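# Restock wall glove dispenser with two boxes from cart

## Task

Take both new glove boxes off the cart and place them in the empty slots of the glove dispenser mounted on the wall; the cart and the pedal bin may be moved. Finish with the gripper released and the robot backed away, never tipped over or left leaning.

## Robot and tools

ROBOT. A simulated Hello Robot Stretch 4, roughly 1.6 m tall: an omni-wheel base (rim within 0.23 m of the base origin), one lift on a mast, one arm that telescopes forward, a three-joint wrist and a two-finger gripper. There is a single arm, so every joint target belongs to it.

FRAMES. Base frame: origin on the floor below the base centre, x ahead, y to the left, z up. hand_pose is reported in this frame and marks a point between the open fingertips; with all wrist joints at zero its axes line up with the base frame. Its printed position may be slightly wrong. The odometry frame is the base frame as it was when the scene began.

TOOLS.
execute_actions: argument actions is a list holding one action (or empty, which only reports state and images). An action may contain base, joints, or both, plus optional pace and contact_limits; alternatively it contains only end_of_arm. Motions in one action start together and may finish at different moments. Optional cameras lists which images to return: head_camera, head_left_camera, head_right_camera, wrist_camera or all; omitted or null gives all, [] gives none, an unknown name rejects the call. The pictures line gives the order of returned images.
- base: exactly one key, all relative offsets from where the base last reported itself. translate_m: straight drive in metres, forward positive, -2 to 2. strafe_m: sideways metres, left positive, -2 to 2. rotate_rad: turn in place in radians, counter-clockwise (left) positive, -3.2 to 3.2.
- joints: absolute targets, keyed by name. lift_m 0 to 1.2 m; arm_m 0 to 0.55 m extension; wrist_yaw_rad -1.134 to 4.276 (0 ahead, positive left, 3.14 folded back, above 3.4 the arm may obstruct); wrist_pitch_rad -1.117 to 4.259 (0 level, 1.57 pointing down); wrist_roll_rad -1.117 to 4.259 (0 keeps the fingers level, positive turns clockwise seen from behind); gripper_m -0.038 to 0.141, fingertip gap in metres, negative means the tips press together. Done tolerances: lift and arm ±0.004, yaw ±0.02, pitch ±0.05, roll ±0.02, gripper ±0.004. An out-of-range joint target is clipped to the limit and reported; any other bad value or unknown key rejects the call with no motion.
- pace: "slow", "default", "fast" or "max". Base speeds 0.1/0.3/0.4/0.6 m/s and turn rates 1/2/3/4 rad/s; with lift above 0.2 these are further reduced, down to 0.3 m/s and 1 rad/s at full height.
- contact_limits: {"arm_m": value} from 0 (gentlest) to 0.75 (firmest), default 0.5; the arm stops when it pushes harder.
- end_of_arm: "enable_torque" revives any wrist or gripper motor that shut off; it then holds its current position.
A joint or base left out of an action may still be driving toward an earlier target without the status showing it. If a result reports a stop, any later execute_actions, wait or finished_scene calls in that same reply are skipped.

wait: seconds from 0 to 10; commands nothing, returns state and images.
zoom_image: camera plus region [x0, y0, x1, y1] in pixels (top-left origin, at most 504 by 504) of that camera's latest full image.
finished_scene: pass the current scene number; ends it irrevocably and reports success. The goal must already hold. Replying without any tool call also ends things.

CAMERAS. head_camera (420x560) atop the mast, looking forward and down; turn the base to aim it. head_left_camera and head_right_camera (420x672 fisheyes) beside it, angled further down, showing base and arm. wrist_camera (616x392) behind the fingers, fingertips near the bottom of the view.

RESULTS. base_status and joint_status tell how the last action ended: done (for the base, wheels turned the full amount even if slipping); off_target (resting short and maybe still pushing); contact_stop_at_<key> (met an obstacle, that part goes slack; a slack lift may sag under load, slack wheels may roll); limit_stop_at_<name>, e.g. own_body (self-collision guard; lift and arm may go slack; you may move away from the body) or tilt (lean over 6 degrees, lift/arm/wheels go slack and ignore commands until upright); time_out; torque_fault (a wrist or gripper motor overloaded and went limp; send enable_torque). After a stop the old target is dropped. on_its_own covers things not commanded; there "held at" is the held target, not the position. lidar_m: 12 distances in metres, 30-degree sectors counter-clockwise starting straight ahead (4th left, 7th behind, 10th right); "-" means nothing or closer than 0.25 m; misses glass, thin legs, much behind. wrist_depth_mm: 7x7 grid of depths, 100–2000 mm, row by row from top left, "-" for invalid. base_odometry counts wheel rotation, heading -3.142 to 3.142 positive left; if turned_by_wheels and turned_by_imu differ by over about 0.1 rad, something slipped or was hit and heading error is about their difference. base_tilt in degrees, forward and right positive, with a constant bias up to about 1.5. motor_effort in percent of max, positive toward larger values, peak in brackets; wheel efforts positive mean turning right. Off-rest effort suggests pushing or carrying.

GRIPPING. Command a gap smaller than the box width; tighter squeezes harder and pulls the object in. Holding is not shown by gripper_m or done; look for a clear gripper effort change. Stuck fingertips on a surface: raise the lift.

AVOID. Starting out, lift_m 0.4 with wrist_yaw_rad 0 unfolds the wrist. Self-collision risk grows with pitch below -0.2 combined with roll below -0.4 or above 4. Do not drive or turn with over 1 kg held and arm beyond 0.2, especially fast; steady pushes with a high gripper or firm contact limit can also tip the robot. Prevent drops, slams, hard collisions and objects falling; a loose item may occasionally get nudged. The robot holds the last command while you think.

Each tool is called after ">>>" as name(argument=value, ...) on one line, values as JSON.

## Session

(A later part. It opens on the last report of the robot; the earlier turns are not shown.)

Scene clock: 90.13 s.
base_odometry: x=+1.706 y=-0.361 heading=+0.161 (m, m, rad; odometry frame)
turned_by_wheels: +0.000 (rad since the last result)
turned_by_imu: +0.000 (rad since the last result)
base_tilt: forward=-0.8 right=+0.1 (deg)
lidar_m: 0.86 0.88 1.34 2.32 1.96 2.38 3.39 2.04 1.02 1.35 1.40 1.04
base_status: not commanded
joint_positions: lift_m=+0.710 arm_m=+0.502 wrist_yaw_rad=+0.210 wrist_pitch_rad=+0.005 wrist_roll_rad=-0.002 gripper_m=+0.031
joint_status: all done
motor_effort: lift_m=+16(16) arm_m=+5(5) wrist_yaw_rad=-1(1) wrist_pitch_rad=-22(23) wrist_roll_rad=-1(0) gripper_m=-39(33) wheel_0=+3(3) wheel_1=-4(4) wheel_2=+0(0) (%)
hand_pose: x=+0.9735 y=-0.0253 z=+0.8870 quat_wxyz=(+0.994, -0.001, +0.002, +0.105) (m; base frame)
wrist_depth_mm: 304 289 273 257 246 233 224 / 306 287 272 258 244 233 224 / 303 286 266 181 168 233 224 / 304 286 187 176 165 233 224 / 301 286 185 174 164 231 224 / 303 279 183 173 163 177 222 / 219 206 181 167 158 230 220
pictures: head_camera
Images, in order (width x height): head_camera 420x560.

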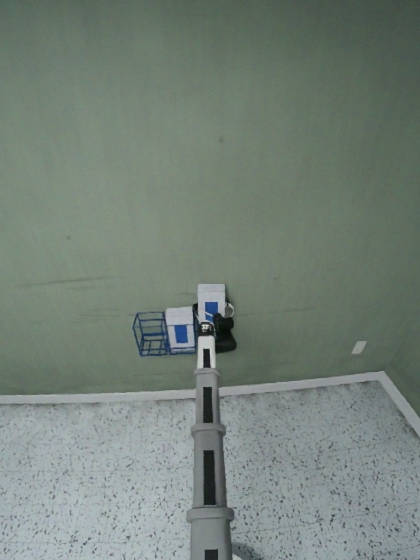

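>>> execute_actions(actions=[{"joints":{"lift_m":0.69},"pace":"slow"}], cameras=[])

>>> execute_actions(actions=[{"joints":{"gripper_m":0.135},"pace":"slow"}], cameras=[])

>>> execute_actions(actions=[{"joints":{"lift_m":0.72,"arm_m":0.05}}], cameras=["head_camera"])

>>> zoom_image(camera="head_camera", region=[120, 270, 260, 380])

Scene clock: 94.07 s.
base_odometry: x=+1.706 y=-0.361 heading=+0.161 (m, m, rad; odometry frame)
turned_by_wheels: +0.000 (rad since the last result)
turned_by_imu: -0.002 (rad since the last result)
base_tilt: forward=-0.9 right=+0.0 (deg)
lidar_m: 0.86 0.89 1.37 2.32 1.94 2.40 3.40 2.04 1.05 1.34 1.42 1.03
base_status: not commanded
joint_positions: lift_m=+0.690 arm_m=+0.502 wrist_yaw_rad=+0.210 wrist_pitch_rad=+0.005 wrist_roll_rad=-0.002 gripper_m=+0.031
joint_status: all done
motor_effort: lift_m=+16(14) arm_m=+5(5) wrist_yaw_rad=-1(1) wrist_pitch_rad=-23(24) wrist_roll_rad=+1(1) gripper_m=-35(34) wheel_0=+3(3) wheel_1=-4(4) wheel_2=+0(0) (%)
hand_pose: x=+0.9735 y=-0.0253 z=+0.8670 quat_wxyz=(+0.994, -0.001, +0.002, +0.105) (m; base frame)
wrist_depth_mm: 306 289 273 258 245 233 224 / 307 287 272 258 243 233 224 / 303 289 267 180 169 234 223 / 304 286 187 175 165 232 224 / 304 285 186 174 164 233 224 / 297 246 182 173 163 177 223 / 202 192 181 167 158 230 221
pictures: none
No camera images: the call's "cameras" was empty. Leave "cameras" out to get every camera's image.

Scene clock: 98.50 s.
base_odometry: x=+1.706 y=-0.361 heading=+0.160 (m, m, rad; odometry frame)
turned_by_wheels: +0.000 (rad since the last result)
turned_by_imu: -0.002 (rad since the last result)
base_tilt: forward=-0.9 right=+0.0 (deg)
lidar_m: 0.85 0.91 1.34 2.33 1.96 2.41 3.39 2.06 1.06 1.35 1.37 1.00
base_status: not commanded
joint_positions: lift_m=+0.690 arm_m=+0.502 wrist_yaw_rad=+0.207 wrist_pitch_rad=+0.003 wrist_roll_rad=-0.001 gripper_m=+0.135
joint_status: all done
motor_effort: lift_m=+16(16) arm_m=+5(4) wrist_yaw_rad=+10(10) wrist_pitch_rad=-19(24) wrist_roll_rad=-2(2) gripper_m=-6(34) wheel_0=+3(3) wheel_1=-2(4) wheel_2=-3(3) (%)
hand_pose: x=+0.9734 y=-0.0264 z=+0.8674 quat_wxyz=(+0.995, -0.001, +0.002, +0.103) (m; base frame)
wrist_depth_mm: 304 290 273 258 246 235 227 / 304 286 272 258 247 234 226 / 304 286 272 258 246 234 224 / 304 286 271 257 244 234 225 / 301 286 271 257 245 234 224 / 296 279 204 254 240 229 224 / 202 193 179 140 189 230 223
pictures: none
No camera images: the call's "cameras" was empty. Leave "cameras" out to get every camera's image.

Scene clock: 100.90 s.
base_odometry: x=+1.706 y=-0.361 heading=+0.160 (m, m, rad; odometry frame)
turned_by_wheels: +0.000 (rad since the last result)
turned_by_imu: -0.001 (rad since the last result)
base_tilt: forward=-0.8 right=+0.0 (deg)
lidar_m: 0.86 0.90 1.35 2.33 1.95 2.40 3.39 2.05 1.04 1.34 1.39 1.03
base_status: not commanded
joint_positions: lift_m=+0.720 arm_m=+0.051 wrist_yaw_rad=+0.210 wrist_pitch_rad=-0.001 wrist_roll_rad=-0.002 gripper_m=+0.135
joint_status: all done
motor_effort: lift_m=+22(22) arm_m=-4(6) wrist_yaw_rad=+0(10) wrist_pitch_rad=-8(16) wrist_roll_rad=-1(2) gripper_m=+0(0) wheel_0=+3(3) wheel_1=-2(2) wheel_2=-3(3) (%)
hand_pose: x=+0.5221 y=-0.0254 z=+0.8981 quat_wxyz=(+0.994, -0.001, +0.000, +0.105) (m; base frame)
wrist_depth_mm: 854 820 768 732 683 661 627 / 866 809 778 732 683 668 627 / 866 809 768 723 699 654 634 / 854 809 768 723 683 654 627 / 854 809 759 707 676 654 621 / 866 809 216 609 585 212 627 / 866 788 759 139 597 647 627
pictures: head_camera
Images, in order (width x height): head_camera 420x560.

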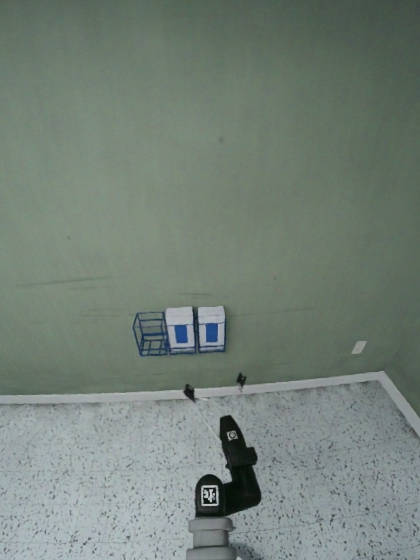

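Region (120, 270, 260, 380) of head_camera's 420x560 image, scaled by 3.600, with more detail than that image has; it fills the top 396 rows of this view, and the rest is white.

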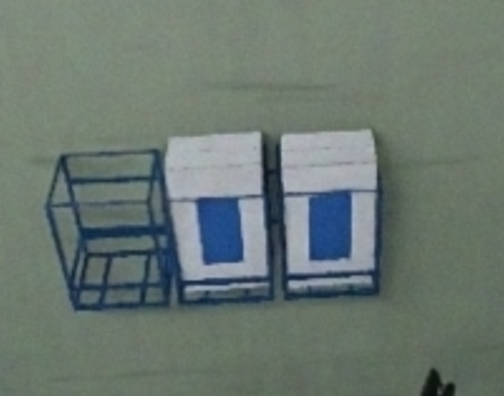

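>>> execute_actions(actions=[{"base":{"rotate_rad":-1.59},"joints":{"wrist_yaw_rad":0,"arm_m":0,"gripper_m":0.141}}], cameras=[])

>>> execute_actions(actions=[{"base":{"strafe_m":-0.43},"joints":{"lift_m":0.66}}], cameras=[])

>>> execute_actions(actions=[{"base":{"translate_m":0.2}}], cameras=["head_camera","wrist_camera"])

Scene clock: 106.57 s.
base_odometry: x=+1.706 y=-0.361 heading=-1.429 (m, m, rad; odometry frame)
turned_by_wheels: -1.589 (rad since the last result)
turned_by_imu: -1.570 (rad since the last result)
base_tilt: forward=-0.9 right=+0.0 (deg)
lidar_m: 1.34 1.40 1.04 0.86 0.91 1.33 2.37 1.97 2.37 3.32 2.05 1.05
base_status: done
joint_positions: lift_m=+0.720 arm_m=+0.002 wrist_yaw_rad=+0.000 wrist_pitch_rad=-0.001 wrist_roll_rad=-0.002 gripper_m=+0.141
joint_status: all done
motor_effort: lift_m=+22(22) arm_m=-5(5) wrist_yaw_rad=-1(6) wrist_pitch_rad=-9(7) wrist_roll_rad=-1(0) gripper_m=-3(0) wheel_0=+3(4) wheel_1=+4(7) wheel_2=+3(9) (%)
hand_pose: x=+0.4610 y=-0.0874 z=+0.8981 quat_wxyz=(+1.000, -0.001, +0.000, +0.000) (m; base frame)
wrist_depth_mm: 1160 1160 1205 1182 1205 1205 1205 / 1182 1160 1160 1182 1182 1182 1182 / 1160 1160 1160 1182 1160 1182 1205 / 1160 1160 1138 1182 1182 1205 1182 / 1138 1160 1160 1160 1160 831 1182 / 1182 1138 218 1160 1160 209 778 / 1118 1138 1138 141 1160 1078 1060
pictures: none
No camera images: the call's "cameras" was empty. Leave "cameras" out to get every camera's image.

Scene clock: 109.33 s.
base_odometry: x=+1.281 y=-0.422 heading=-1.429 (m, m, rad; odometry frame)
turned_by_wheels: +0.000 (rad since the last result)
turned_by_imu: +0.001 (rad since the last result)
base_tilt: forward=-0.9 right=-0.1 (deg)
lidar_m: 0.96 1.38 1.49 1.29 1.33 1.95 2.34 1.79 2.38 2.89 2.08 1.00
base_status: done
joint_positions: lift_m=+0.660 arm_m=+0.002 wrist_yaw_rad=+0.000 wrist_pitch_rad=-0.001 wrist_roll_rad=-0.002 gripper_m=+0.141
joint_status: all done
motor_effort: lift_m=+15(21) arm_m=-5(4) wrist_yaw_rad=-1(0) wrist_pitch_rad=-7(7) wrist_roll_rad=+0(0) gripper_m=+5(4) wheel_0=+2(9) wheel_1=-1(10) wheel_2=+0(1) (%)
hand_pose: x=+0.4610 y=-0.0874 z=+0.8388 quat_wxyz=(+1.000, -0.001, +0.000, +0.000) (m; base frame)
wrist_depth_mm: 1205 1205 1205 1205 1205 1182 1205 / 1182 1182 1229 1205 1160 1182 1229 / 1160 1205 1182 1182 1205 1182 1229 / 1182 1160 1182 1205 1205 1160 1182 / 1160 1205 1160 809 1182 1182 1229 / 1138 1182 219 759 750 209 1229 / 1182 1160 1182 141 1118 1182 1182
pictures: none
No camera images: the call's "cameras" was empty. Leave "cameras" out to get every camera's image.

Scene clock: 111.40 s.
base_odometry: x=+1.309 y=-0.619 heading=-1.428 (m, m, rad; odometry frame)
turned_by_wheels: +0.000 (rad since the last result)
turned_by_imu: -0.001 (rad since the last result)
base_tilt: forward=-0.9 right=+0.0 (deg)
lidar_m: 0.78 1.21 1.50 1.30 1.35 1.91 2.28 2.01 2.60 2.87 1.78 0.83
base_status: done
joint_positions: lift_m=+0.660 arm_m=+0.002 wrist_yaw_rad=+0.000 wrist_pitch_rad=-0.001 wrist_roll_rad=-0.002 gripper_m=+0.141
joint_status: not commanded
motor_effort: lift_m=+15(15) arm_m=-5(4) wrist_yaw_rad=-1(1) wrist_pitch_rad=-6(9) wrist_roll_rad=+0(1) gripper_m=+0(1) wheel_0=+4(9) wheel_1=+4(8) wheel_2=-2(11) (%)
hand_pose: x=+0.4610 y=-0.0874 z=+0.8388 quat_wxyz=(+1.000, -0.001, +0.000, +0.000) (m; base frame)
wrist_depth_mm: 976 991 1008 991 991 991 1008 / 976 960 991 991 1008 991 991 / 991 991 991 991 976 1008 991 / 991 991 991 976 991 976 1008 / 991 976 991 615 976 991 991 / 976 991 219 591 591 211 991 / 976 960 991 141 559 976 976
pictures: head_camera, wrist_camera
Images, in order (width x height): head_camera 420x560, wrist_camera 616x392.

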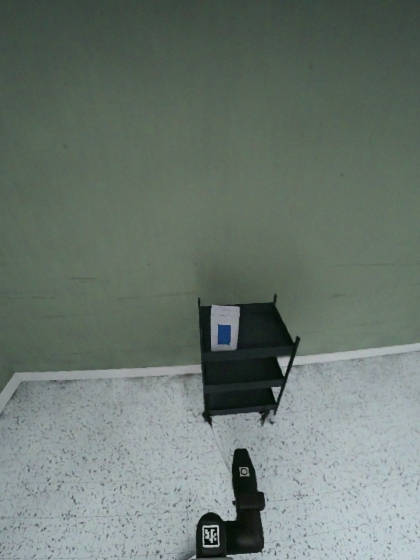

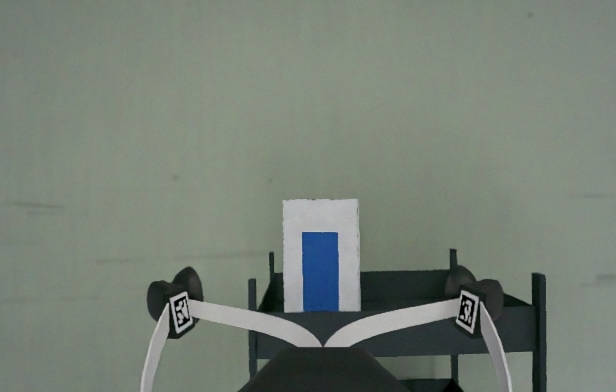

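>>> execute_actions(actions=[{"base":{"strafe_m":-0.013},"joints":{"lift_m":0.65,"arm_m":0.27}}], cameras=["wrist_camera"])

>>> execute_actions(actions=[{"joints":{"arm_m":0.425},"pace":"slow"}], cameras=["wrist_camera"])

Scene clock: 114.97 s.
base_odometry: x=+1.296 y=-0.621 heading=-1.428 (m, m, rad; odometry frame)
turned_by_wheels: +0.000 (rad since the last result)
turned_by_imu: -0.002 (rad since the last result)
base_tilt: forward=-0.8 right=+0.0 (deg)
lidar_m: 0.76 1.22 1.51 1.32 1.34 1.93 2.17 1.98 2.63 2.85 1.79 0.81
base_status: done
joint_positions: lift_m=+0.650 arm_m=+0.269 wrist_yaw_rad=+0.000 wrist_pitch_rad=-0.001 wrist_roll_rad=-0.002 gripper_m=+0.141
joint_status: all done
motor_effort: lift_m=+15(14) arm_m=+4(4) wrist_yaw_rad=+0(1) wrist_pitch_rad=-5(8) wrist_roll_rad=-2(1) gripper_m=+1(2) wheel_0=+3(13) wheel_1=-3(8) wheel_2=+0(0) (%)
hand_pose: x=+0.7286 y=-0.0874 z=+0.8288 quat_wxyz=(+1.000, -0.001, +0.000, +0.000) (m; base frame)
wrist_depth_mm: 707 707 723 732 732 715 723 / 715 715 707 715 732 715 723 / 707 715 715 715 715 715 723 / 707 715 723 338 707 723 707 / 707 707 707 336 715 715 707 / 707 707 219 332 324 209 715 / 707 691 415 141 492 484 449
pictures: wrist_camera
Images, in order (width x height): wrist_camera 616x392.

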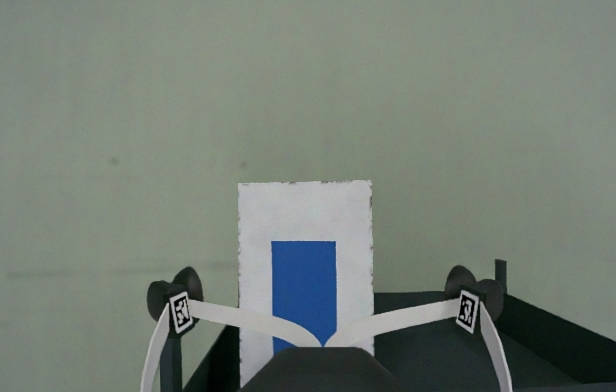

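Scene clock: 117.80 s.
base_odometry: x=+1.296 y=-0.621 heading=-1.428 (m, m, rad; odometry frame)
turned_by_wheels: +0.000 (rad since the last result)
turned_by_imu: -0.001 (rad since the last result)
base_tilt: forward=-0.9 right=+0.0 (deg)
lidar_m: 0.74 1.19 1.51 1.34 1.34 1.95 2.21 1.99 2.59 2.86 1.82 0.80
base_status: not commanded
joint_positions: lift_m=+0.650 arm_m=+0.424 wrist_yaw_rad=+0.001 wrist_pitch_rad=-0.003 wrist_roll_rad=-0.002 gripper_m=+0.141
joint_status: all done
motor_effort: lift_m=+14(15) arm_m=+5(6) wrist_yaw_rad=-2(2) wrist_pitch_rad=-1(7) wrist_roll_rad=-2(1) gripper_m=-1(4) wheel_0=+3(3) wheel_1=-3(3) wheel_2=+0(0) (%)
hand_pose: x=+0.8836 y=-0.0872 z=+0.8294 quat_wxyz=(+1.000, -0.001, -0.001, +0.000) (m; base frame)
wrist_depth_mm: 564 559 559 564 569 564 564 / 554 559 559 554 564 559 559 / 554 559 559 549 559 559 554 / 549 554 224 205 195 559 559 / 549 554 220 201 191 559 559 / 544 549 208 195 185 211 549 / 544 549 211 141 216 459 449
pictures: wrist_camera
Images, in order (width x height): wrist_camera 616x392.

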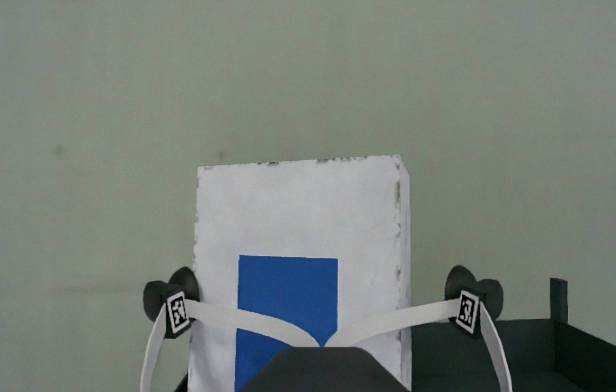

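>>> execute_actions(actions=[{"base":{"strafe_m":0.015},"joints":{"arm_m":0.445},"pace":"slow"}], cameras=[])

>>> execute_actions(actions=[{"joints":{"gripper_m":0.03}}], cameras=["wrist_camera"])

Scene clock: 120.27 s.
base_odometry: x=+1.311 y=-0.619 heading=-1.428 (m, m, rad; odometry frame)
turned_by_wheels: +0.000 (rad since the last result)
turned_by_imu: -0.001 (rad since the last result)
base_tilt: forward=-0.9 right=+0.0 (deg)
lidar_m: 0.76 1.21 1.48 1.30 1.35 1.95 2.31 2.00 2.62 2.86 1.79 0.79
base_status: done
joint_positions: lift_m=+0.650 arm_m=+0.444 wrist_yaw_rad=-0.002 wrist_pitch_rad=-0.001 wrist_roll_rad=-0.002 gripper_m=+0.141
joint_status: all done
motor_effort: lift_m=+15(14) arm_m=+5(5) wrist_yaw_rad=+4(4) wrist_pitch_rad=-5(4) wrist_roll_rad=-1(0) gripper_m=+4(5) wheel_0=-5(9) wheel_1=+4(7) wheel_2=+0(1) (%)
hand_pose: x=+0.9034 y=-0.0879 z=+0.8289 quat_wxyz=(+1.000, -0.001, -0.001, -0.001) (m; base frame)
wrist_depth_mm: 535 535 530 539 544 549 539 / 530 535 535 539 544 539 539 / 530 535 535 539 539 539 544 / 535 530 530 218 201 539 544 / 530 525 232 208 195 535 535 / 530 521 213 198 185 197 449 / 525 525 215 136 178 439 445
pictures: none
No camera images: the call's "cameras" was empty. Leave "cameras" out to get every camera's image.

Scene clock: 122.37 s.
base_odometry: x=+1.311 y=-0.619 heading=-1.428 (m, m, rad; odometry frame)
turned_by_wheels: +0.000 (rad since the last result)
turned_by_imu: -0.001 (rad since the last result)
base_tilt: forward=-0.8 right=+0.0 (deg)
lidar_m: 0.76 1.21 1.48 1.31 1.36 1.93 2.32 1.96 2.62 2.88 1.78 0.79
base_status: not commanded
joint_positions: lift_m=+0.650 arm_m=+0.444 wrist_yaw_rad=+0.000 wrist_pitch_rad=+0.000 wrist_roll_rad=-0.003 gripper_m=+0.031
joint_status: all done
motor_effort: lift_m=+15(15) arm_m=+4(5) wrist_yaw_rad=+1(5) wrist_pitch_rad=-9(7) wrist_roll_rad=+2(3) gripper_m=-32(38) wheel_0=-5(5) wheel_1=+4(4) wheel_2=+0(0) (%)
hand_pose: x=+0.9036 y=-0.0875 z=+0.8287 quat_wxyz=(+1.000, -0.001, +0.000, +0.000) (m; base frame)
wrist_depth_mm: 544 539 535 544 544 535 544 / 535 539 535 539 544 544 539 / 535 530 535 539 535 544 539 / 525 530 195 180 166 539 530 / 530 530 191 176 163 535 539 / 525 180 186 173 160 175 492 / 521 530 181 165 153 439 430
pictures: wrist_camera
Images, in order (width x height): wrist_camera 616x392.

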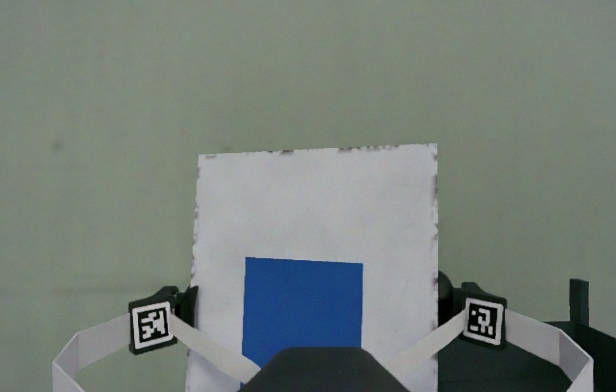

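>>> execute_actions(actions=[{"joints":{"gripper_m":0.141}}], cameras=[])

>>> execute_actions(actions=[{"joints":{"arm_m":0.1}}], cameras=[])

>>> execute_actions(actions=[{"base":{"rotate_rad":-0.3}}], cameras=[])

>>> execute_actions(actions=[{"base":{"strafe_m":0.295},"joints":{"arm_m":0.2}}], cameras=["head_camera","wrist_camera"])

Scene clock: 128.23 s.
base_odometry: x=+1.311 y=-0.619 heading=-1.428 (m, m, rad; odometry frame)
turned_by_wheels: +0.000 (rad since the last result)
turned_by_imu: -0.002 (rad since the last result)
base_tilt: forward=-0.9 right=+0.0 (deg)
lidar_m: 0.76 1.20 1.48 1.29 1.33 1.91 2.27 2.01 2.62 2.88 1.78 0.80
base_status: not commanded
joint_positions: lift_m=+0.650 arm_m=+0.444 wrist_yaw_rad=-0.001 wrist_pitch_rad=-0.001 wrist_roll_rad=-0.002 gripper_m=+0.141
joint_status: all done
motor_effort: lift_m=+15(15) arm_m=+5(5) wrist_yaw_rad=+3(3) wrist_pitch_rad=-5(10) wrist_roll_rad=+0(2) gripper_m=+0(35) wheel_0=-4(5) wheel_1=+4(4) wheel_2=+0(0) (%)
hand_pose: x=+0.9035 y=-0.0877 z=+0.8289 quat_wxyz=(+1.000, -0.001, -0.001, -0.001) (m; base frame)
wrist_depth_mm: 539 535 535 539 549 539 544 / 535 539 535 544 539 539 549 / 530 530 535 539 539 539 549 / 535 535 535 225 205 535 544 / 525 525 525 213 196 535 535 / 525 530 216 200 185 199 452 / 521 525 215 138 179 439 436
pictures: none
No camera images: the call's "cameras" was empty. Leave "cameras" out to get every camera's image.

Scene clock: 130.37 s.
base_odometry: x=+1.311 y=-0.619 heading=-1.428 (m, m, rad; odometry frame)
turned_by_wheels: +0.000 (rad since the last result)
turned_by_imu: -0.001 (rad since the last result)
base_tilt: forward=-0.9 right=-0.1 (deg)
lidar_m: 0.76 1.21 1.50 1.29 1.34 1.91 2.30 1.99 2.61 2.86 1.77 0.81
base_status: not commanded
joint_positions: lift_m=+0.650 arm_m=+0.101 wrist_yaw_rad=+0.000 wrist_pitch_rad=-0.001 wrist_roll_rad=-0.002 gripper_m=+0.141
joint_status: all done
motor_effort: lift_m=+14(15) arm_m=-5(4) wrist_yaw_rad=+0(3) wrist_pitch_rad=-7(7) wrist_roll_rad=+0(1) gripper_m=-1(6) wheel_0=-4(4) wheel_1=+4(4) wheel_2=+0(0) (%)
hand_pose: x=+0.5602 y=-0.0874 z=+0.8288 quat_wxyz=(+1.000, -0.001, +0.000, +0.000) (m; base frame)
wrist_depth_mm: 891 878 891 904 904 904 891 / 878 891 878 904 891 904 891 / 878 891 878 891 891 891 878 / 866 878 866 878 878 891 878 / 878 866 904 891 891 878 891 / 866 866 219 609 539 211 554 / 866 854 866 141 459 455 449
pictures: none
No camera images: the call's "cameras" was empty. Leave "cameras" out to get every camera's image.

Scene clock: 131.43 s.
base_odometry: x=+1.311 y=-0.619 heading=-1.727 (m, m, rad; odometry frame)
turned_by_wheels: -0.299 (rad since the last result)
turned_by_imu: -0.296 (rad since the last result)
base_tilt: forward=-0.8 right=+0.0 (deg)
lidar_m: 0.75 0.77 1.32 1.43 1.30 1.56 2.50 1.95 2.14 2.86 2.75 1.47
base_status: done
joint_positions: lift_m=+0.650 arm_m=+0.101 wrist_yaw_rad=+0.000 wrist_pitch_rad=-0.001 wrist_roll_rad=-0.002 gripper_m=+0.141
joint_status: not commanded
motor_effort: lift_m=+15(15) arm_m=-4(4) wrist_yaw_rad=+0(0) wrist_pitch_rad=-9(8) wrist_roll_rad=+0(0) gripper_m=-2(4) wheel_0=+4(9) wheel_1=+4(9) wheel_2=+2(8) (%)
hand_pose: x=+0.5602 y=-0.0874 z=+0.8288 quat_wxyz=(+1.000, -0.001, +0.000, +0.000) (m; base frame)
wrist_depth_mm: 788 854 917 991 1078 1182 1281 / 798 866 931 976 1060 1182 1281 / 788 842 904 960 1060 1182 1281 / 788 842 904 960 1060 1138 1255 / 788 842 878 960 1060 1160 1281 / 768 634 218 707 591 211 1229 / 433 452 492 141 1042 1118 1229
pictures: none
No camera images: the call's "cameras" was empty. Leave "cameras" out to get every camera's image.

Scene clock: 133.73 s.
base_odometry: x=+1.602 y=-0.665 heading=-1.727 (m, m, rad; odometry frame)
turned_by_wheels: +0.000 (rad since the last result)
turned_by_imu: -0.002 (rad since the last result)
base_tilt: forward=-0.9 right=-0.1 (deg)
lidar_m: 0.73 1.07 1.21 1.12 1.05 1.16 2.03 2.16 2.26 3.17 2.54 0.83
base_status: done
joint_positions: lift_m=+0.650 arm_m=+0.199 wrist_yaw_rad=+0.000 wrist_pitch_rad=-0.001 wrist_roll_rad=-0.002 gripper_m=+0.141
joint_status: all done
motor_effort: lift_m=+15(15) arm_m=+5(5) wrist_yaw_rad=+0(0) wrist_pitch_rad=-8(9) wrist_roll_rad=-1(0) gripper_m=-1(1) wheel_0=-2(12) wheel_1=+2(11) wheel_2=+0(0) (%)
hand_pose: x=+0.6586 y=-0.0874 z=+0.8287 quat_wxyz=(+1.000, -0.001, +0.000, +0.000) (m; base frame)
wrist_depth_mm: 634 676 707 778 854 917 1025 / 621 676 715 778 831 904 991 / 627 668 715 778 831 904 1008 / 627 668 707 768 842 917 1008 / 621 647 715 759 820 904 991 / 621 654 219 634 530 210 960 / 615 647 691 141 364 377 407
pictures: head_camera, wrist_camera
Images, in order (width x height): head_camera 420x560, wrist_camera 616x392.

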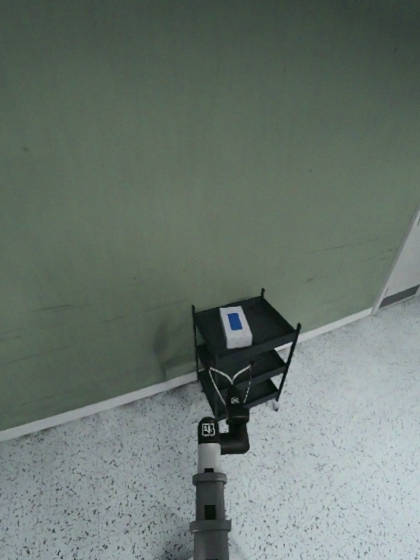

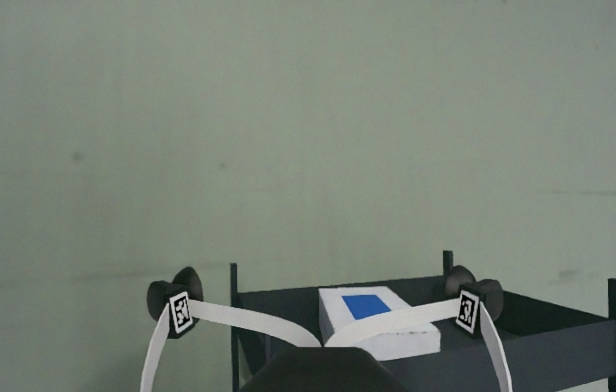

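>>> execute_actions(actions=[{"base":{"strafe_m":-0.075},"joints":{"lift_m":1.0,"wrist_pitch_rad":1.57}}], cameras=[])

>>> execute_actions(actions=[{"base":{"translate_m":0.1},"joints":{"arm_m":0.5}}], cameras=["head_camera","wrist_camera"])

Scene clock: 144.40 s.
base_odometry: x=+1.528 y=-0.653 heading=-1.727 (m, m, rad; odometry frame)
turned_by_wheels: +0.000 (rad since the last result)
turned_by_imu: -0.002 (rad since the last result)
base_tilt: forward=-0.8 right=+0.0 (deg)
lidar_m: 0.72 1.08 1.23 1.21 1.11 1.25 2.19 2.08 2.19 3.08 2.59 0.86
base_status: done
joint_positions: lift_m=+1.000 arm_m=+0.199 wrist_yaw_rad=+0.000 wrist_pitch_rad=+1.570 wrist_roll_rad=-0.002 gripper_m=+0.141
joint_status: all done
motor_effort: lift_m=+23(22) arm_m=+5(4) wrist_yaw_rad=+0(0) wrist_pitch_rad=-2(7) wrist_roll_rad=-1(1) gripper_m=+1(1) wheel_0=+2(10) wheel_1=-2(11) wheel_2=+0(1) (%)
hand_pose: x=+0.3704 y=-0.0874 z=+0.8894 quat_wxyz=(+0.707, -0.001, +0.707, +0.001) (m; base frame)
wrist_depth_mm: 1060 1182 1182 741 1008 1118 1138 / 1182 1182 1138 1138 1138 1138 1118 / 1182 1182 1160 1138 1118 1098 1118 / 1182 1138 1138 1138 1138 1138 1118 / 1160 1160 1160 1138 1138 1138 1098 / 1160 1138 218 917 1118 204 1098 / 1160 1138 904 141 1098 1098 1060
pictures: none
No camera images: the call's "cameras" was empty. Leave "cameras" out to get every camera's image.

Scene clock: 146.40 s.
base_odometry: x=+1.513 y=-0.752 heading=-1.727 (m, m, rad; odometry frame)
turned_by_wheels: +0.000 (rad since the last result)
turned_by_imu: -0.001 (rad since the last result)
base_tilt: forward=-0.8 right=+0.0 (deg)
lidar_m: 0.63 1.01 1.12 1.23 1.15 1.27 2.22 2.18 2.33 3.07 2.40 0.74
base_status: done
joint_positions: lift_m=+1.000 arm_m=+0.499 wrist_yaw_rad=+0.000 wrist_pitch_rad=+1.570 wrist_roll_rad=-0.002 gripper_m=+0.141
joint_status: all done
motor_effort: lift_m=+22(22) arm_m=+5(6) wrist_yaw_rad=-1(1) wrist_pitch_rad=+0(3) wrist_roll_rad=+0(0) gripper_m=+3(0) wheel_0=+4(6) wheel_1=+3(8) wheel_2=-2(13) (%)
hand_pose: x=+0.6704 y=-0.0874 z=+0.8894 quat_wxyz=(+0.707, -0.001, +0.707, +0.001) (m; base frame)
wrist_depth_mm: 535 466 459 394 455 455 1098 / 661 691 462 394 455 449 436 / 878 1060 459 392 452 449 445 / 1182 1160 459 452 452 1098 1098 / 1138 1138 455 1118 1138 1098 1118 / 1160 1138 218 1138 1138 203 1098 / 1160 1138 1138 141 1118 1118 1078
pictures: head_camera, wrist_camera
Images, in order (width x height): head_camera 420x560, wrist_camera 616x392.

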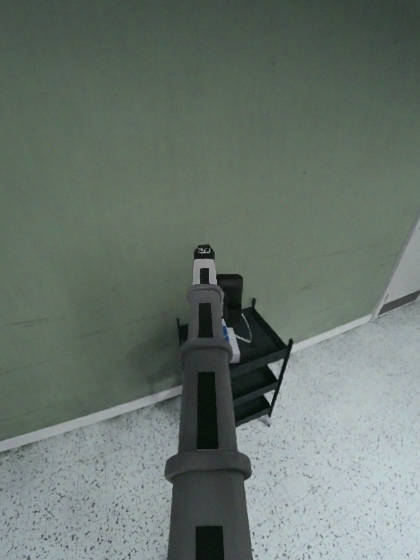

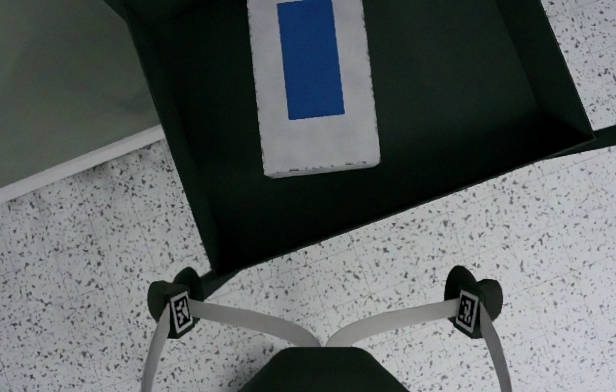

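>>> execute_actions(actions=[{"base":{"translate_m":0.21},"joints":{"arm_m":0.55,"wrist_yaw_rad":0.1},"pace":"slow"}], cameras=[])

>>> execute_actions(actions=[{"base":{"strafe_m":0.012},"joints":{"lift_m":0.9},"pace":"slow"}], cameras=["head_camera","wrist_camera"])

Scene clock: 155.80 s.
base_odometry: x=+1.480 y=-0.959 heading=-1.726 (m, m, rad; odometry frame)
turned_by_wheels: +0.000 (rad since the last result)
turned_by_imu: -0.003 (rad since the last result)
base_tilt: forward=-0.9 right=+0.0 (deg)
lidar_m: 0.42 0.80 0.91 1.31 1.30 1.36 2.37 2.38 2.54 3.03 1.96 0.52
base_status: done
joint_positions: lift_m=+1.000 arm_m=+0.549 wrist_yaw_rad=+0.100 wrist_pitch_rad=+1.570 wrist_roll_rad=-0.002 gripper_m=+0.141
joint_status: all done
motor_effort: lift_m=+22(22) arm_m=+5(6) wrist_yaw_rad=+1(4) wrist_pitch_rad=-2(0) wrist_roll_rad=-1(0) gripper_m=+1(1) wheel_0=+6(7) wheel_1=+4(7) wheel_2=-4(9) (%)
hand_pose: x=+0.7290 y=-0.0870 z=+0.8894 quat_wxyz=(+0.707, -0.036, +0.706, +0.036) (m; base frame)
wrist_depth_mm: 193 209 235 266 303 357 433 / 245 281 329 387 477 585 798 / 347 424 530 691 715 452 1078 / 580 676 459 389 452 445 1098 / 1182 462 452 387 445 445 1060 / 1160 1138 219 382 445 204 1098 / 1138 1138 455 142 445 439 439
pictures: none
No camera images: the call's "cameras" was empty. Leave "cameras" out to get every camera's image.

Scene clock: 157.50 s.
base_odometry: x=+1.492 y=-0.961 heading=-1.727 (m, m, rad; odometry frame)
turned_by_wheels: +0.000 (rad since the last result)
turned_by_imu: -0.001 (rad since the last result)
base_tilt: forward=-0.8 right=+0.0 (deg)
lidar_m: 0.41 0.79 0.89 1.30 1.25 1.32 2.36 2.39 2.54 3.01 1.98 0.49
base_status: done
joint_positions: lift_m=+0.900 arm_m=+0.549 wrist_yaw_rad=+0.100 wrist_pitch_rad=+1.570 wrist_roll_rad=-0.002 gripper_m=+0.141
joint_status: all done
motor_effort: lift_m=+14(21) arm_m=+5(4) wrist_yaw_rad=+0(1) wrist_pitch_rad=+0(1) wrist_roll_rad=-1(1) gripper_m=-2(2) wheel_0=-4(4) wheel_1=+3(9) wheel_2=+0(6) (%)
hand_pose: x=+0.7290 y=-0.0870 z=+0.7901 quat_wxyz=(+0.707, -0.036, +0.706, +0.036) (m; base frame)
wrist_depth_mm: 186 202 228 258 294 347 418 / 239 272 315 375 466 585 591 / 336 404 512 615 353 349 336 / 508 609 357 291 351 349 345 / 1042 359 359 287 286 345 343 / 1042 314 219 286 285 204 343 / 1042 325 353 142 347 343 343
pictures: head_camera, wrist_camera
Images, in order (width x height): head_camera 420x560, wrist_camera 616x392.

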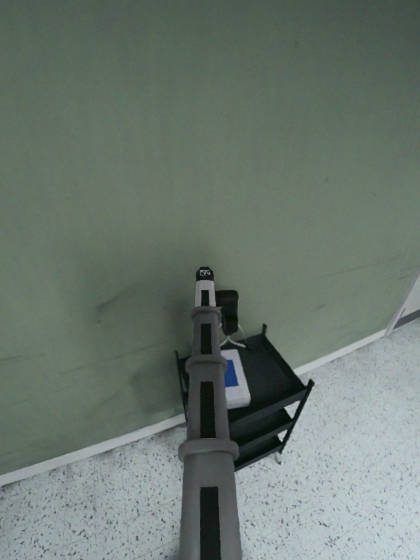

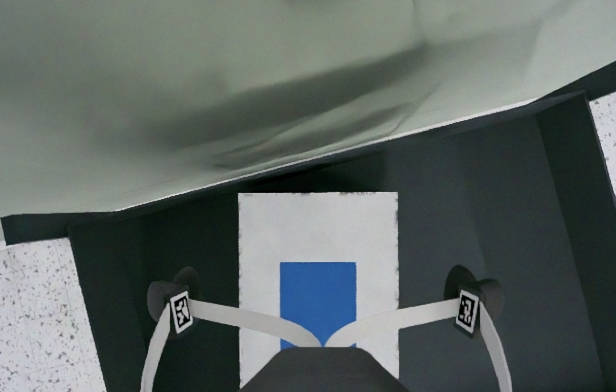

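>>> execute_actions(actions=[{"joints":{"lift_m":0.82},"pace":"slow"}], cameras=["wrist_camera"])

>>> execute_actions(actions=[{"joints":{"gripper_m":0.015}}], cameras=["wrist_camera"])

Scene clock: 161.07 s.
base_odometry: x=+1.492 y=-0.961 heading=-1.727 (m, m, rad; odometry frame)
turned_by_wheels: +0.000 (rad since the last result)
turned_by_imu: -0.001 (rad since the last result)
base_tilt: forward=-0.9 right=-0.1 (deg)
lidar_m: 0.41 0.80 0.90 1.31 1.27 1.34 2.35 2.37 2.55 3.01 1.94 0.51
base_status: not commanded
joint_positions: lift_m=+0.820 arm_m=+0.549 wrist_yaw_rad=+0.100 wrist_pitch_rad=+1.570 wrist_roll_rad=-0.002 gripper_m=+0.141
joint_status: all done
motor_effort: lift_m=+15(15) arm_m=+5(5) wrist_yaw_rad=+1(2) wrist_pitch_rad=+2(0) wrist_roll_rad=-1(0) gripper_m=-1(2) wheel_0=-5(5) wheel_1=+3(3) wheel_2=+0(0) (%)
hand_pose: x=+0.7290 y=-0.0870 z=+0.7101 quat_wxyz=(+0.707, -0.036, +0.706, +0.036) (m; base frame)
wrist_depth_mm: 187 204 228 257 294 343 421 / 237 271 317 373 455 492 268 / 338 407 488 484 272 271 268 / 484 278 222 208 206 270 267 / 264 278 210 208 206 267 266 / 253 278 208 206 205 203 265 / 240 273 208 141 203 267 266
pictures: wrist_camera
Images, in order (width x height): wrist_camera 616x392.

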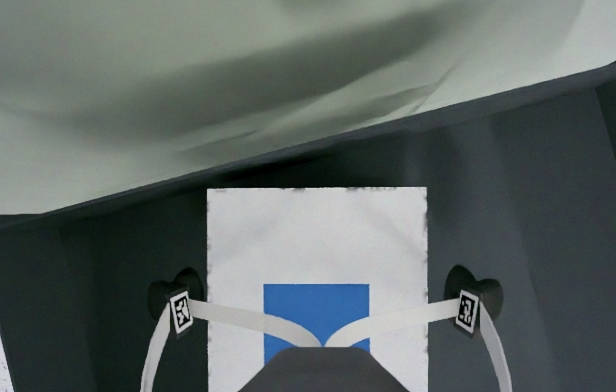

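Scene clock: 163.30 s.
base_odometry: x=+1.492 y=-0.961 heading=-1.727 (m, m, rad; odometry frame)
turned_by_wheels: +0.000 (rad since the last result)
turned_by_imu: -0.001 (rad since the last result)
base_tilt: forward=-0.8 right=+0.0 (deg)
lidar_m: 0.41 0.79 0.89 1.29 1.28 1.30 2.34 2.36 2.54 3.04 1.98 0.52
base_status: not commanded
joint_positions: lift_m=+0.820 arm_m=+0.549 wrist_yaw_rad=+0.100 wrist_pitch_rad=+1.569 wrist_roll_rad=-0.002 gripper_m=+0.016
joint_status: all done
motor_effort: lift_m=+16(16) arm_m=+4(4) wrist_yaw_rad=+1(1) wrist_pitch_rad=+1(2) wrist_roll_rad=+0(1) gripper_m=-41(37) wheel_0=-4(5) wheel_1=+3(3) wheel_2=+0(0) (%)
hand_pose: x=+0.7293 y=-0.0869 z=+0.7099 quat_wxyz=(+0.707, -0.036, +0.706, +0.036) (m; base frame)
wrist_depth_mm: 188 203 229 258 296 345 421 / 237 272 317 375 462 488 267 / 336 407 492 466 270 267 267 / 484 277 176 174 172 267 265 / 265 276 177 175 173 266 265 / 252 276 180 178 176 173 262 / 220 274 182 179 177 264 262
pictures: wrist_camera
Images, in order (width x height): wrist_camera 616x392.

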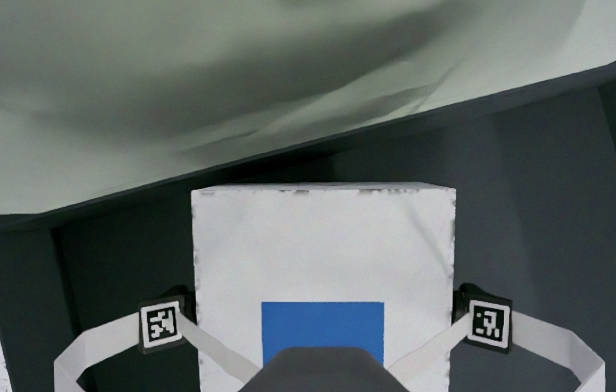

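>>> execute_actions(actions=[{"joints":{"lift_m":0.93},"pace":"slow"}], cameras=["wrist_camera"])

>>> execute_actions(actions=[{"base":{"translate_m":-0.3},"joints":{"arm_m":0.1},"pace":"slow"}], cameras=[])

>>> execute_actions(actions=[{"joints":{"wrist_pitch_rad":0.0,"wrist_yaw_rad":0},"pace":"slow"}], cameras=["head_camera","wrist_camera"])

Scene clock: 167.33 s.
base_odometry: x=+1.492 y=-0.961 heading=-1.727 (m, m, rad; odometry frame)
turned_by_wheels: +0.000 (rad since the last result)
turned_by_imu: -0.002 (rad since the last result)
base_tilt: forward=-0.9 right=-0.1 (deg)
lidar_m: 0.41 0.80 0.92 1.30 1.28 1.33 2.35 2.38 2.55 3.02 1.98 0.49
base_status: not commanded
joint_positions: lift_m=+0.929 arm_m=+0.549 wrist_yaw_rad=+0.100 wrist_pitch_rad=+1.569 wrist_roll_rad=-0.002 gripper_m=+0.016
joint_status: all done
motor_effort: lift_m=+24(25) arm_m=+5(5) wrist_yaw_rad=+1(1) wrist_pitch_rad=+3(2) wrist_roll_rad=+0(0) gripper_m=-40(42) wheel_0=-4(4) wheel_1=+3(3) wheel_2=+0(0) (%)
hand_pose: x=+0.7293 y=-0.0869 z=+0.8192 quat_wxyz=(+0.707, -0.036, +0.706, +0.036) (m; base frame)
wrist_depth_mm: 187 203 228 258 293 347 418 / 237 270 315 379 462 597 597 / 336 410 512 647 634 377 353 / 525 634 176 174 173 375 362 / 1078 387 177 175 173 370 362 / 1098 322 179 177 176 173 370 / 1078 338 181 178 178 368 368
pictures: wrist_camera
Images, in order (width x height): wrist_camera 616x392.

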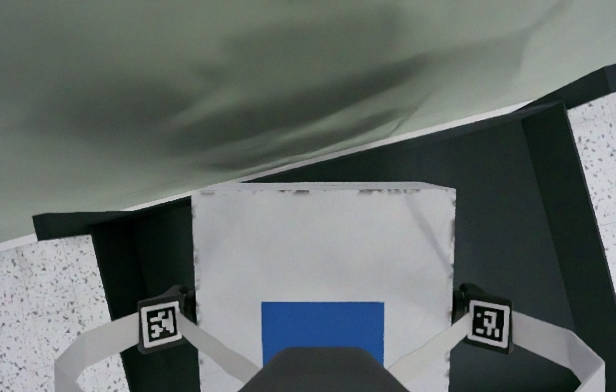

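Scene clock: 173.10 s.
base_odometry: x=+1.538 y=-0.665 heading=-1.727 (m, m, rad; odometry frame)
turned_by_wheels: +0.000 (rad since the last result)
turned_by_imu: -0.002 (rad since the last result)
base_tilt: forward=-0.9 right=+0.0 (deg)
lidar_m: 0.68 1.08 1.23 1.21 1.10 1.25 2.15 2.13 2.24 3.11 2.54 0.25
base_status: done
joint_positions: lift_m=+0.929 arm_m=+0.101 wrist_yaw_rad=+0.100 wrist_pitch_rad=+1.569 wrist_roll_rad=-0.002 gripper_m=+0.016
joint_status: all done
motor_effort: lift_m=+25(25) arm_m=-5(6) wrist_yaw_rad=+1(1) wrist_pitch_rad=+2(3) wrist_roll_rad=+1(1) gripper_m=-32(40) wheel_0=-4(9) wheel_1=-4(6) wheel_2=+3(7) (%)
hand_pose: x=+0.2810 y=-0.0869 z=+0.8192 quat_wxyz=(+0.707, -0.036, +0.705, +0.036) (m; base frame)
wrist_depth_mm: 1098 1078 1078 1008 1042 1042 1042 / 1118 1078 1078 1060 1078 1060 1042 / 1098 1098 1078 1060 1060 1060 1008 / 1060 1078 176 174 172 1042 1025 / 1098 1078 177 175 173 1025 1042 / 1078 1078 180 178 176 173 1008 / 1078 1060 182 178 177 1025 1008
pictures: none
No camera images: the call's "cameras" was empty. Leave "cameras" out to get every camera's image.

Scene clock: 174.73 s.
base_odometry: x=+1.538 y=-0.665 heading=-1.727 (m, m, rad; odometry frame)
turned_by_wheels: +0.000 (rad since the last result)
turned_by_imu: -0.001 (rad since the last result)
base_tilt: forward=-0.9 right=+0.0 (deg)
lidar_m: 0.48 1.08 1.19 1.18 1.07 1.20 2.19 2.12 2.24 3.11 2.58 0.53
base_status: not commanded
joint_positions: lift_m=+0.930 arm_m=+0.101 wrist_yaw_rad=+0.000 wrist_pitch_rad=+0.009 wrist_roll_rad=-0.002 gripper_m=+0.016
joint_status: all done
on_its_own: wrist_pitch_rad is at rest, and its effort (-25) is outside its rest range (-23 to +23)
motor_effort: lift_m=+25(25) arm_m=-4(5) wrist_yaw_rad=-1(4) wrist_pitch_rad=-25(28) wrist_roll_rad=-1(0) gripper_m=-37(46) wheel_0=-4(4) wheel_1=-4(4) wheel_2=+3(3) (%)
hand_pose: x=+0.5602 y=-0.0873 z=+1.1053 quat_wxyz=(+1.000, -0.001, +0.004, +0.000) (m; base frame)
wrist_depth_mm: 723 759 820 878 976 1042 1138 / 715 768 809 891 960 1060 1138 / 715 759 809 878 960 1042 1138 / 723 750 788 180 178 1025 1138 / 715 750 180 179 177 1042 1138 / 707 750 179 178 176 174 1160 / 707 750 178 177 174 991 1118
pictures: head_camera, wrist_camera
Images, in order (width x height): head_camera 420x560, wrist_camera 616x392.

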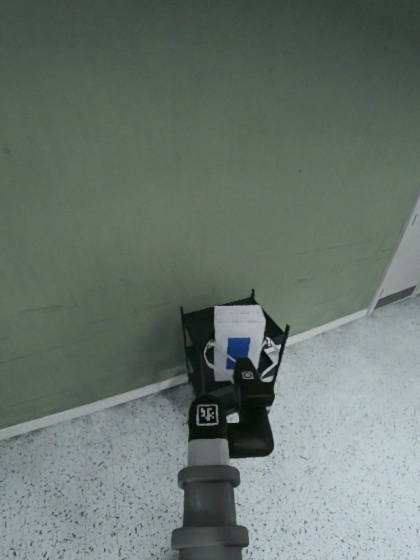

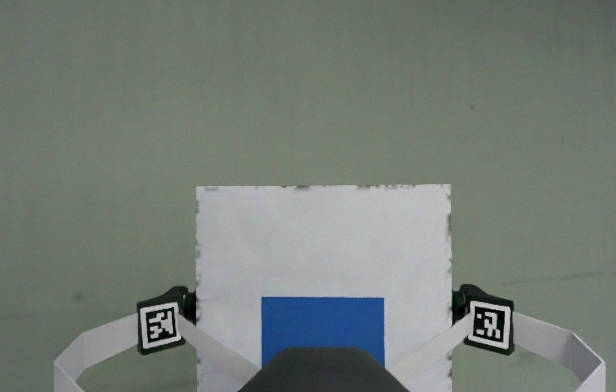

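>>> execute_actions(actions=[{"base":{"rotate_rad":1.888},"joints":{"wrist_pitch_rad":0.06},"pace":"slow"}], cameras=[])

>>> execute_actions(actions=[{"base":{"strafe_m":0.61},"joints":{"lift_m":0.83}}], cameras=[])

>>> execute_actions(actions=[{"base":{"translate_m":0.2},"joints":{"arm_m":0.25},"pace":"slow"}], cameras=["head_camera"])

>>> zoom_image(camera="head_camera", region=[140, 250, 300, 390])

Scene clock: 185.47 s.
base_odometry: x=+1.538 y=-0.665 heading=+0.160 (m, m, rad; odometry frame)
turned_by_wheels: +1.887 (rad since the last result)
turned_by_imu: +1.859 (rad since the last result)
base_tilt: forward=-0.8 right=+0.0 (deg)
lidar_m: 0.48 1.12 1.66 2.60 2.14 2.76 3.14 1.61 0.70 0.83 1.12 0.52
base_status: done
joint_positions: lift_m=+0.930 arm_m=+0.101 wrist_yaw_rad=+0.000 wrist_pitch_rad=+0.068 wrist_roll_rad=-0.002 gripper_m=+0.016
joint_status: all done
on_its_own: wrist_pitch_rad is at rest, and its effort (-25) is outside its rest range (-23 to +23)
motor_effort: lift_m=+24(24) arm_m=-4(4) wrist_yaw_rad=-1(1) wrist_pitch_rad=-25(29) wrist_roll_rad=+0(1) gripper_m=-38(41) wheel_0=-5(5) wheel_1=-4(8) wheel_2=-4(6) (%)
hand_pose: x=+0.5595 y=-0.0873 z=+1.0880 quat_wxyz=(+0.999, -0.001, +0.034, +0.000) (m; base frame)
wrist_depth_mm: 866 891 866 904 878 878 891 / 891 891 891 891 878 878 904 / 878 891 891 904 878 904 891 / 878 891 904 179 177 891 904 / 904 904 180 179 177 931 917 / 917 831 180 178 176 174 917 / 917 831 179 176 175 917 917
pictures: none
No camera images: the call's "cameras" was empty. Leave "cameras" out to get every camera's image.

Scene clock: 188.83 s.
base_odometry: x=+1.441 y=-0.063 heading=+0.160 (m, m, rad; odometry frame)
turned_by_wheels: +0.000 (rad since the last result)
turned_by_imu: -0.003 (rad since the last result)
base_tilt: forward=-0.8 right=+0.0 (deg)
lidar_m: 0.47 1.20 1.62 2.01 1.56 1.95 3.14 2.55 1.35 1.31 1.75 1.12
base_status: done
joint_positions: lift_m=+0.830 arm_m=+0.101 wrist_yaw_rad=+0.000 wrist_pitch_rad=+0.068 wrist_roll_rad=-0.002 gripper_m=+0.016
joint_status: all done
on_its_own: wrist_pitch_rad is at rest, and its effort (-25) is outside its rest range (-23 to +23)
motor_effort: lift_m=+17(26) arm_m=-4(4) wrist_yaw_rad=+0(1) wrist_pitch_rad=-25(26) wrist_roll_rad=-1(1) gripper_m=-31(40) wheel_0=-1(9) wheel_1=+1(11) wheel_2=+0(3) (%)
hand_pose: x=+0.5595 y=-0.0874 z=+0.9886 quat_wxyz=(+0.999, -0.001, +0.034, +0.000) (m; base frame)
wrist_depth_mm: 842 854 854 854 866 866 842 / 854 854 866 854 854 866 866 / 866 866 866 854 878 866 891 / 866 878 866 180 178 891 878 / 878 866 181 179 177 866 891 / 878 891 179 178 176 174 891 / 904 891 178 177 174 798 917
pictures: none
No camera images: the call's "cameras" was empty. Leave "cameras" out to get every camera's image.

Scene clock: 192.10 s.
base_odometry: x=+1.638 y=-0.031 heading=+0.161 (m, m, rad; odometry frame)
turned_by_wheels: +0.000 (rad since the last result)
turned_by_imu: -0.001 (rad since the last result)
base_tilt: forward=-0.8 right=+0.0 (deg)
lidar_m: 0.64 0.98 1.33 1.98 1.67 1.95 3.42 2.52 1.35 1.52 1.43 0.94
base_status: done
joint_positions: lift_m=+0.830 arm_m=+0.249 wrist_yaw_rad=+0.000 wrist_pitch_rad=+0.068 wrist_roll_rad=-0.002 gripper_m=+0.016
joint_status: all done
on_its_own: wrist_pitch_rad is at rest, and its effort (-26) is outside its rest range (-23 to +23)
motor_effort: lift_m=+17(17) arm_m=+4(4) wrist_yaw_rad=-1(1) wrist_pitch_rad=-26(27) wrist_roll_rad=+0(0) gripper_m=-42(39) wheel_0=+4(9) wheel_1=+5(9) wheel_2=-3(8) (%)
hand_pose: x=+0.7079 y=-0.0874 z=+0.9886 quat_wxyz=(+0.999, -0.001, +0.034, +0.000) (m; base frame)
wrist_depth_mm: 504 508 508 512 512 508 508 / 512 508 517 508 512 512 508 / 512 512 517 517 512 517 517 / 517 517 521 180 178 517 521 / 521 530 180 178 177 525 521 / 525 521 179 178 176 173 525 / 525 535 179 177 175 439 436
pictures: head_camera
Images, in order (width x height): head_camera 420x560.

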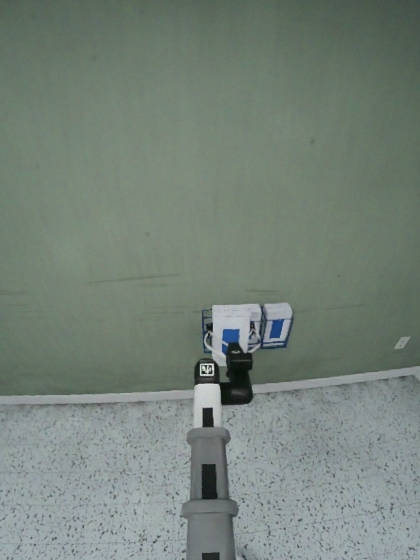

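Region (140, 250, 300, 390) of head_camera's 420x560 image, scaled by 3.150, with more detail than that image has; it fills the top 441 rows of this view, and the rest is white.

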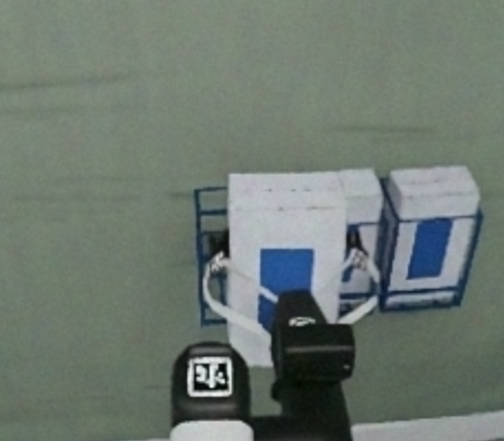

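>>> execute_actions(actions=[{"base":{"strafe_m":0.06},"joints":{"lift_m":0.87},"pace":"slow"}], cameras=[])

>>> execute_actions(actions=[{"joints":{"arm_m":0.505},"pace":"slow"}], cameras=["head_camera"])

>>> zoom_image(camera="head_camera", region=[160, 240, 320, 370])

Scene clock: 198.63 s.
base_odometry: x=+1.629 y=+0.028 heading=+0.161 (m, m, rad; odometry frame)
turned_by_wheels: +0.000 (rad since the last result)
turned_by_imu: -0.002 (rad since the last result)
base_tilt: forward=-0.9 right=+0.0 (deg)
lidar_m: 0.64 0.99 1.33 1.94 1.60 1.86 3.44 2.63 1.40 1.57 1.47 0.92
base_status: done
joint_positions: lift_m=+0.869 arm_m=+0.249 wrist_yaw_rad=+0.000 wrist_pitch_rad=+0.068 wrist_roll_rad=-0.002 gripper_m=+0.016
joint_status: all done
on_its_own: wrist_pitch_rad is at rest, and its effort (-24) is outside its rest range (-23 to +23)
motor_effort: lift_m=+25(28) arm_m=+5(5) wrist_yaw_rad=+0(1) wrist_pitch_rad=-24(27) wrist_roll_rad=+0(0) gripper_m=-40(41) wheel_0=-4(5) wheel_1=+5(8) wheel_2=+0(2) (%)
hand_pose: x=+0.7079 y=-0.0874 z=+1.0280 quat_wxyz=(+0.999, -0.001, +0.034, +0.000) (m; base frame)
wrist_depth_mm: 504 504 508 504 504 504 508 / 512 504 508 504 508 512 508 / 517 512 512 512 517 508 517 / 517 521 512 179 177 517 521 / 517 517 181 178 177 521 521 / 521 525 180 178 176 173 530 / 525 525 179 176 174 445 452
pictures: none
No camera images: the call's "cameras" was empty. Leave "cameras" out to get every camera's image.

Scene clock: 202.47 s.
base_odometry: x=+1.629 y=+0.028 heading=+0.161 (m, m, rad; odometry frame)
turned_by_wheels: +0.000 (rad since the last result)
turned_by_imu: -0.002 (rad since the last result)
base_tilt: forward=-0.9 right=+0.0 (deg)
lidar_m: 0.87 1.00 1.33 1.92 1.63 1.86 3.40 2.60 1.43 1.59 1.47 0.94
base_status: not commanded
joint_positions: lift_m=+0.869 arm_m=+0.504 wrist_yaw_rad=+0.000 wrist_pitch_rad=+0.068 wrist_roll_rad=-0.002 gripper_m=+0.016
joint_status: all done
on_its_own: wrist_pitch_rad is at rest, and its effort (-24) is outside its rest range (-23 to +23)
motor_effort: lift_m=+25(24) arm_m=+5(4) wrist_yaw_rad=+0(0) wrist_pitch_rad=-24(24) wrist_roll_rad=-1(1) gripper_m=-41(36) wheel_0=-4(4) wheel_1=+5(5) wheel_2=+0(0) (%)
hand_pose: x=+0.9629 y=-0.0874 z=+1.0280 quat_wxyz=(+0.999, -0.001, +0.034, +0.000) (m; base frame)
wrist_depth_mm: 253 251 253 253 253 254 253 / 255 254 254 255 256 255 255 / 255 255 258 256 258 258 258 / 258 257 258 179 178 259 260 / 260 262 181 178 177 263 263 / 263 262 180 178 177 173 265 / 264 264 179 177 175 266 265
pictures: head_camera
Images, in order (width x height): head_camera 420x560.

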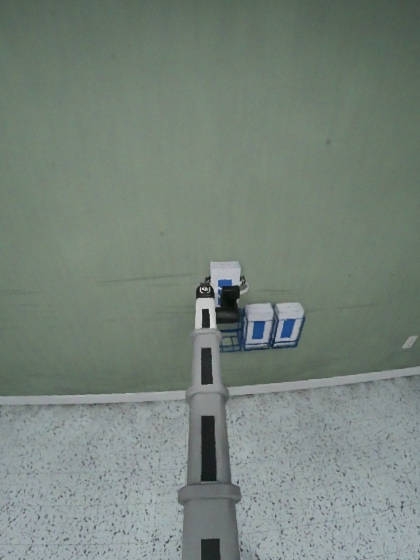

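Region (160, 240, 320, 370) of head_camera's 420x560 image, scaled by 3.150, with more detail than that image has; it fills the top 410 rows of this view, and the rest is white.

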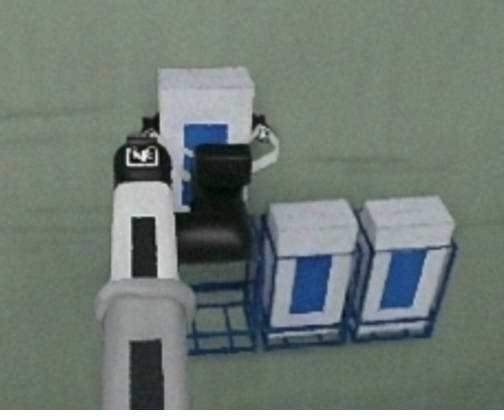

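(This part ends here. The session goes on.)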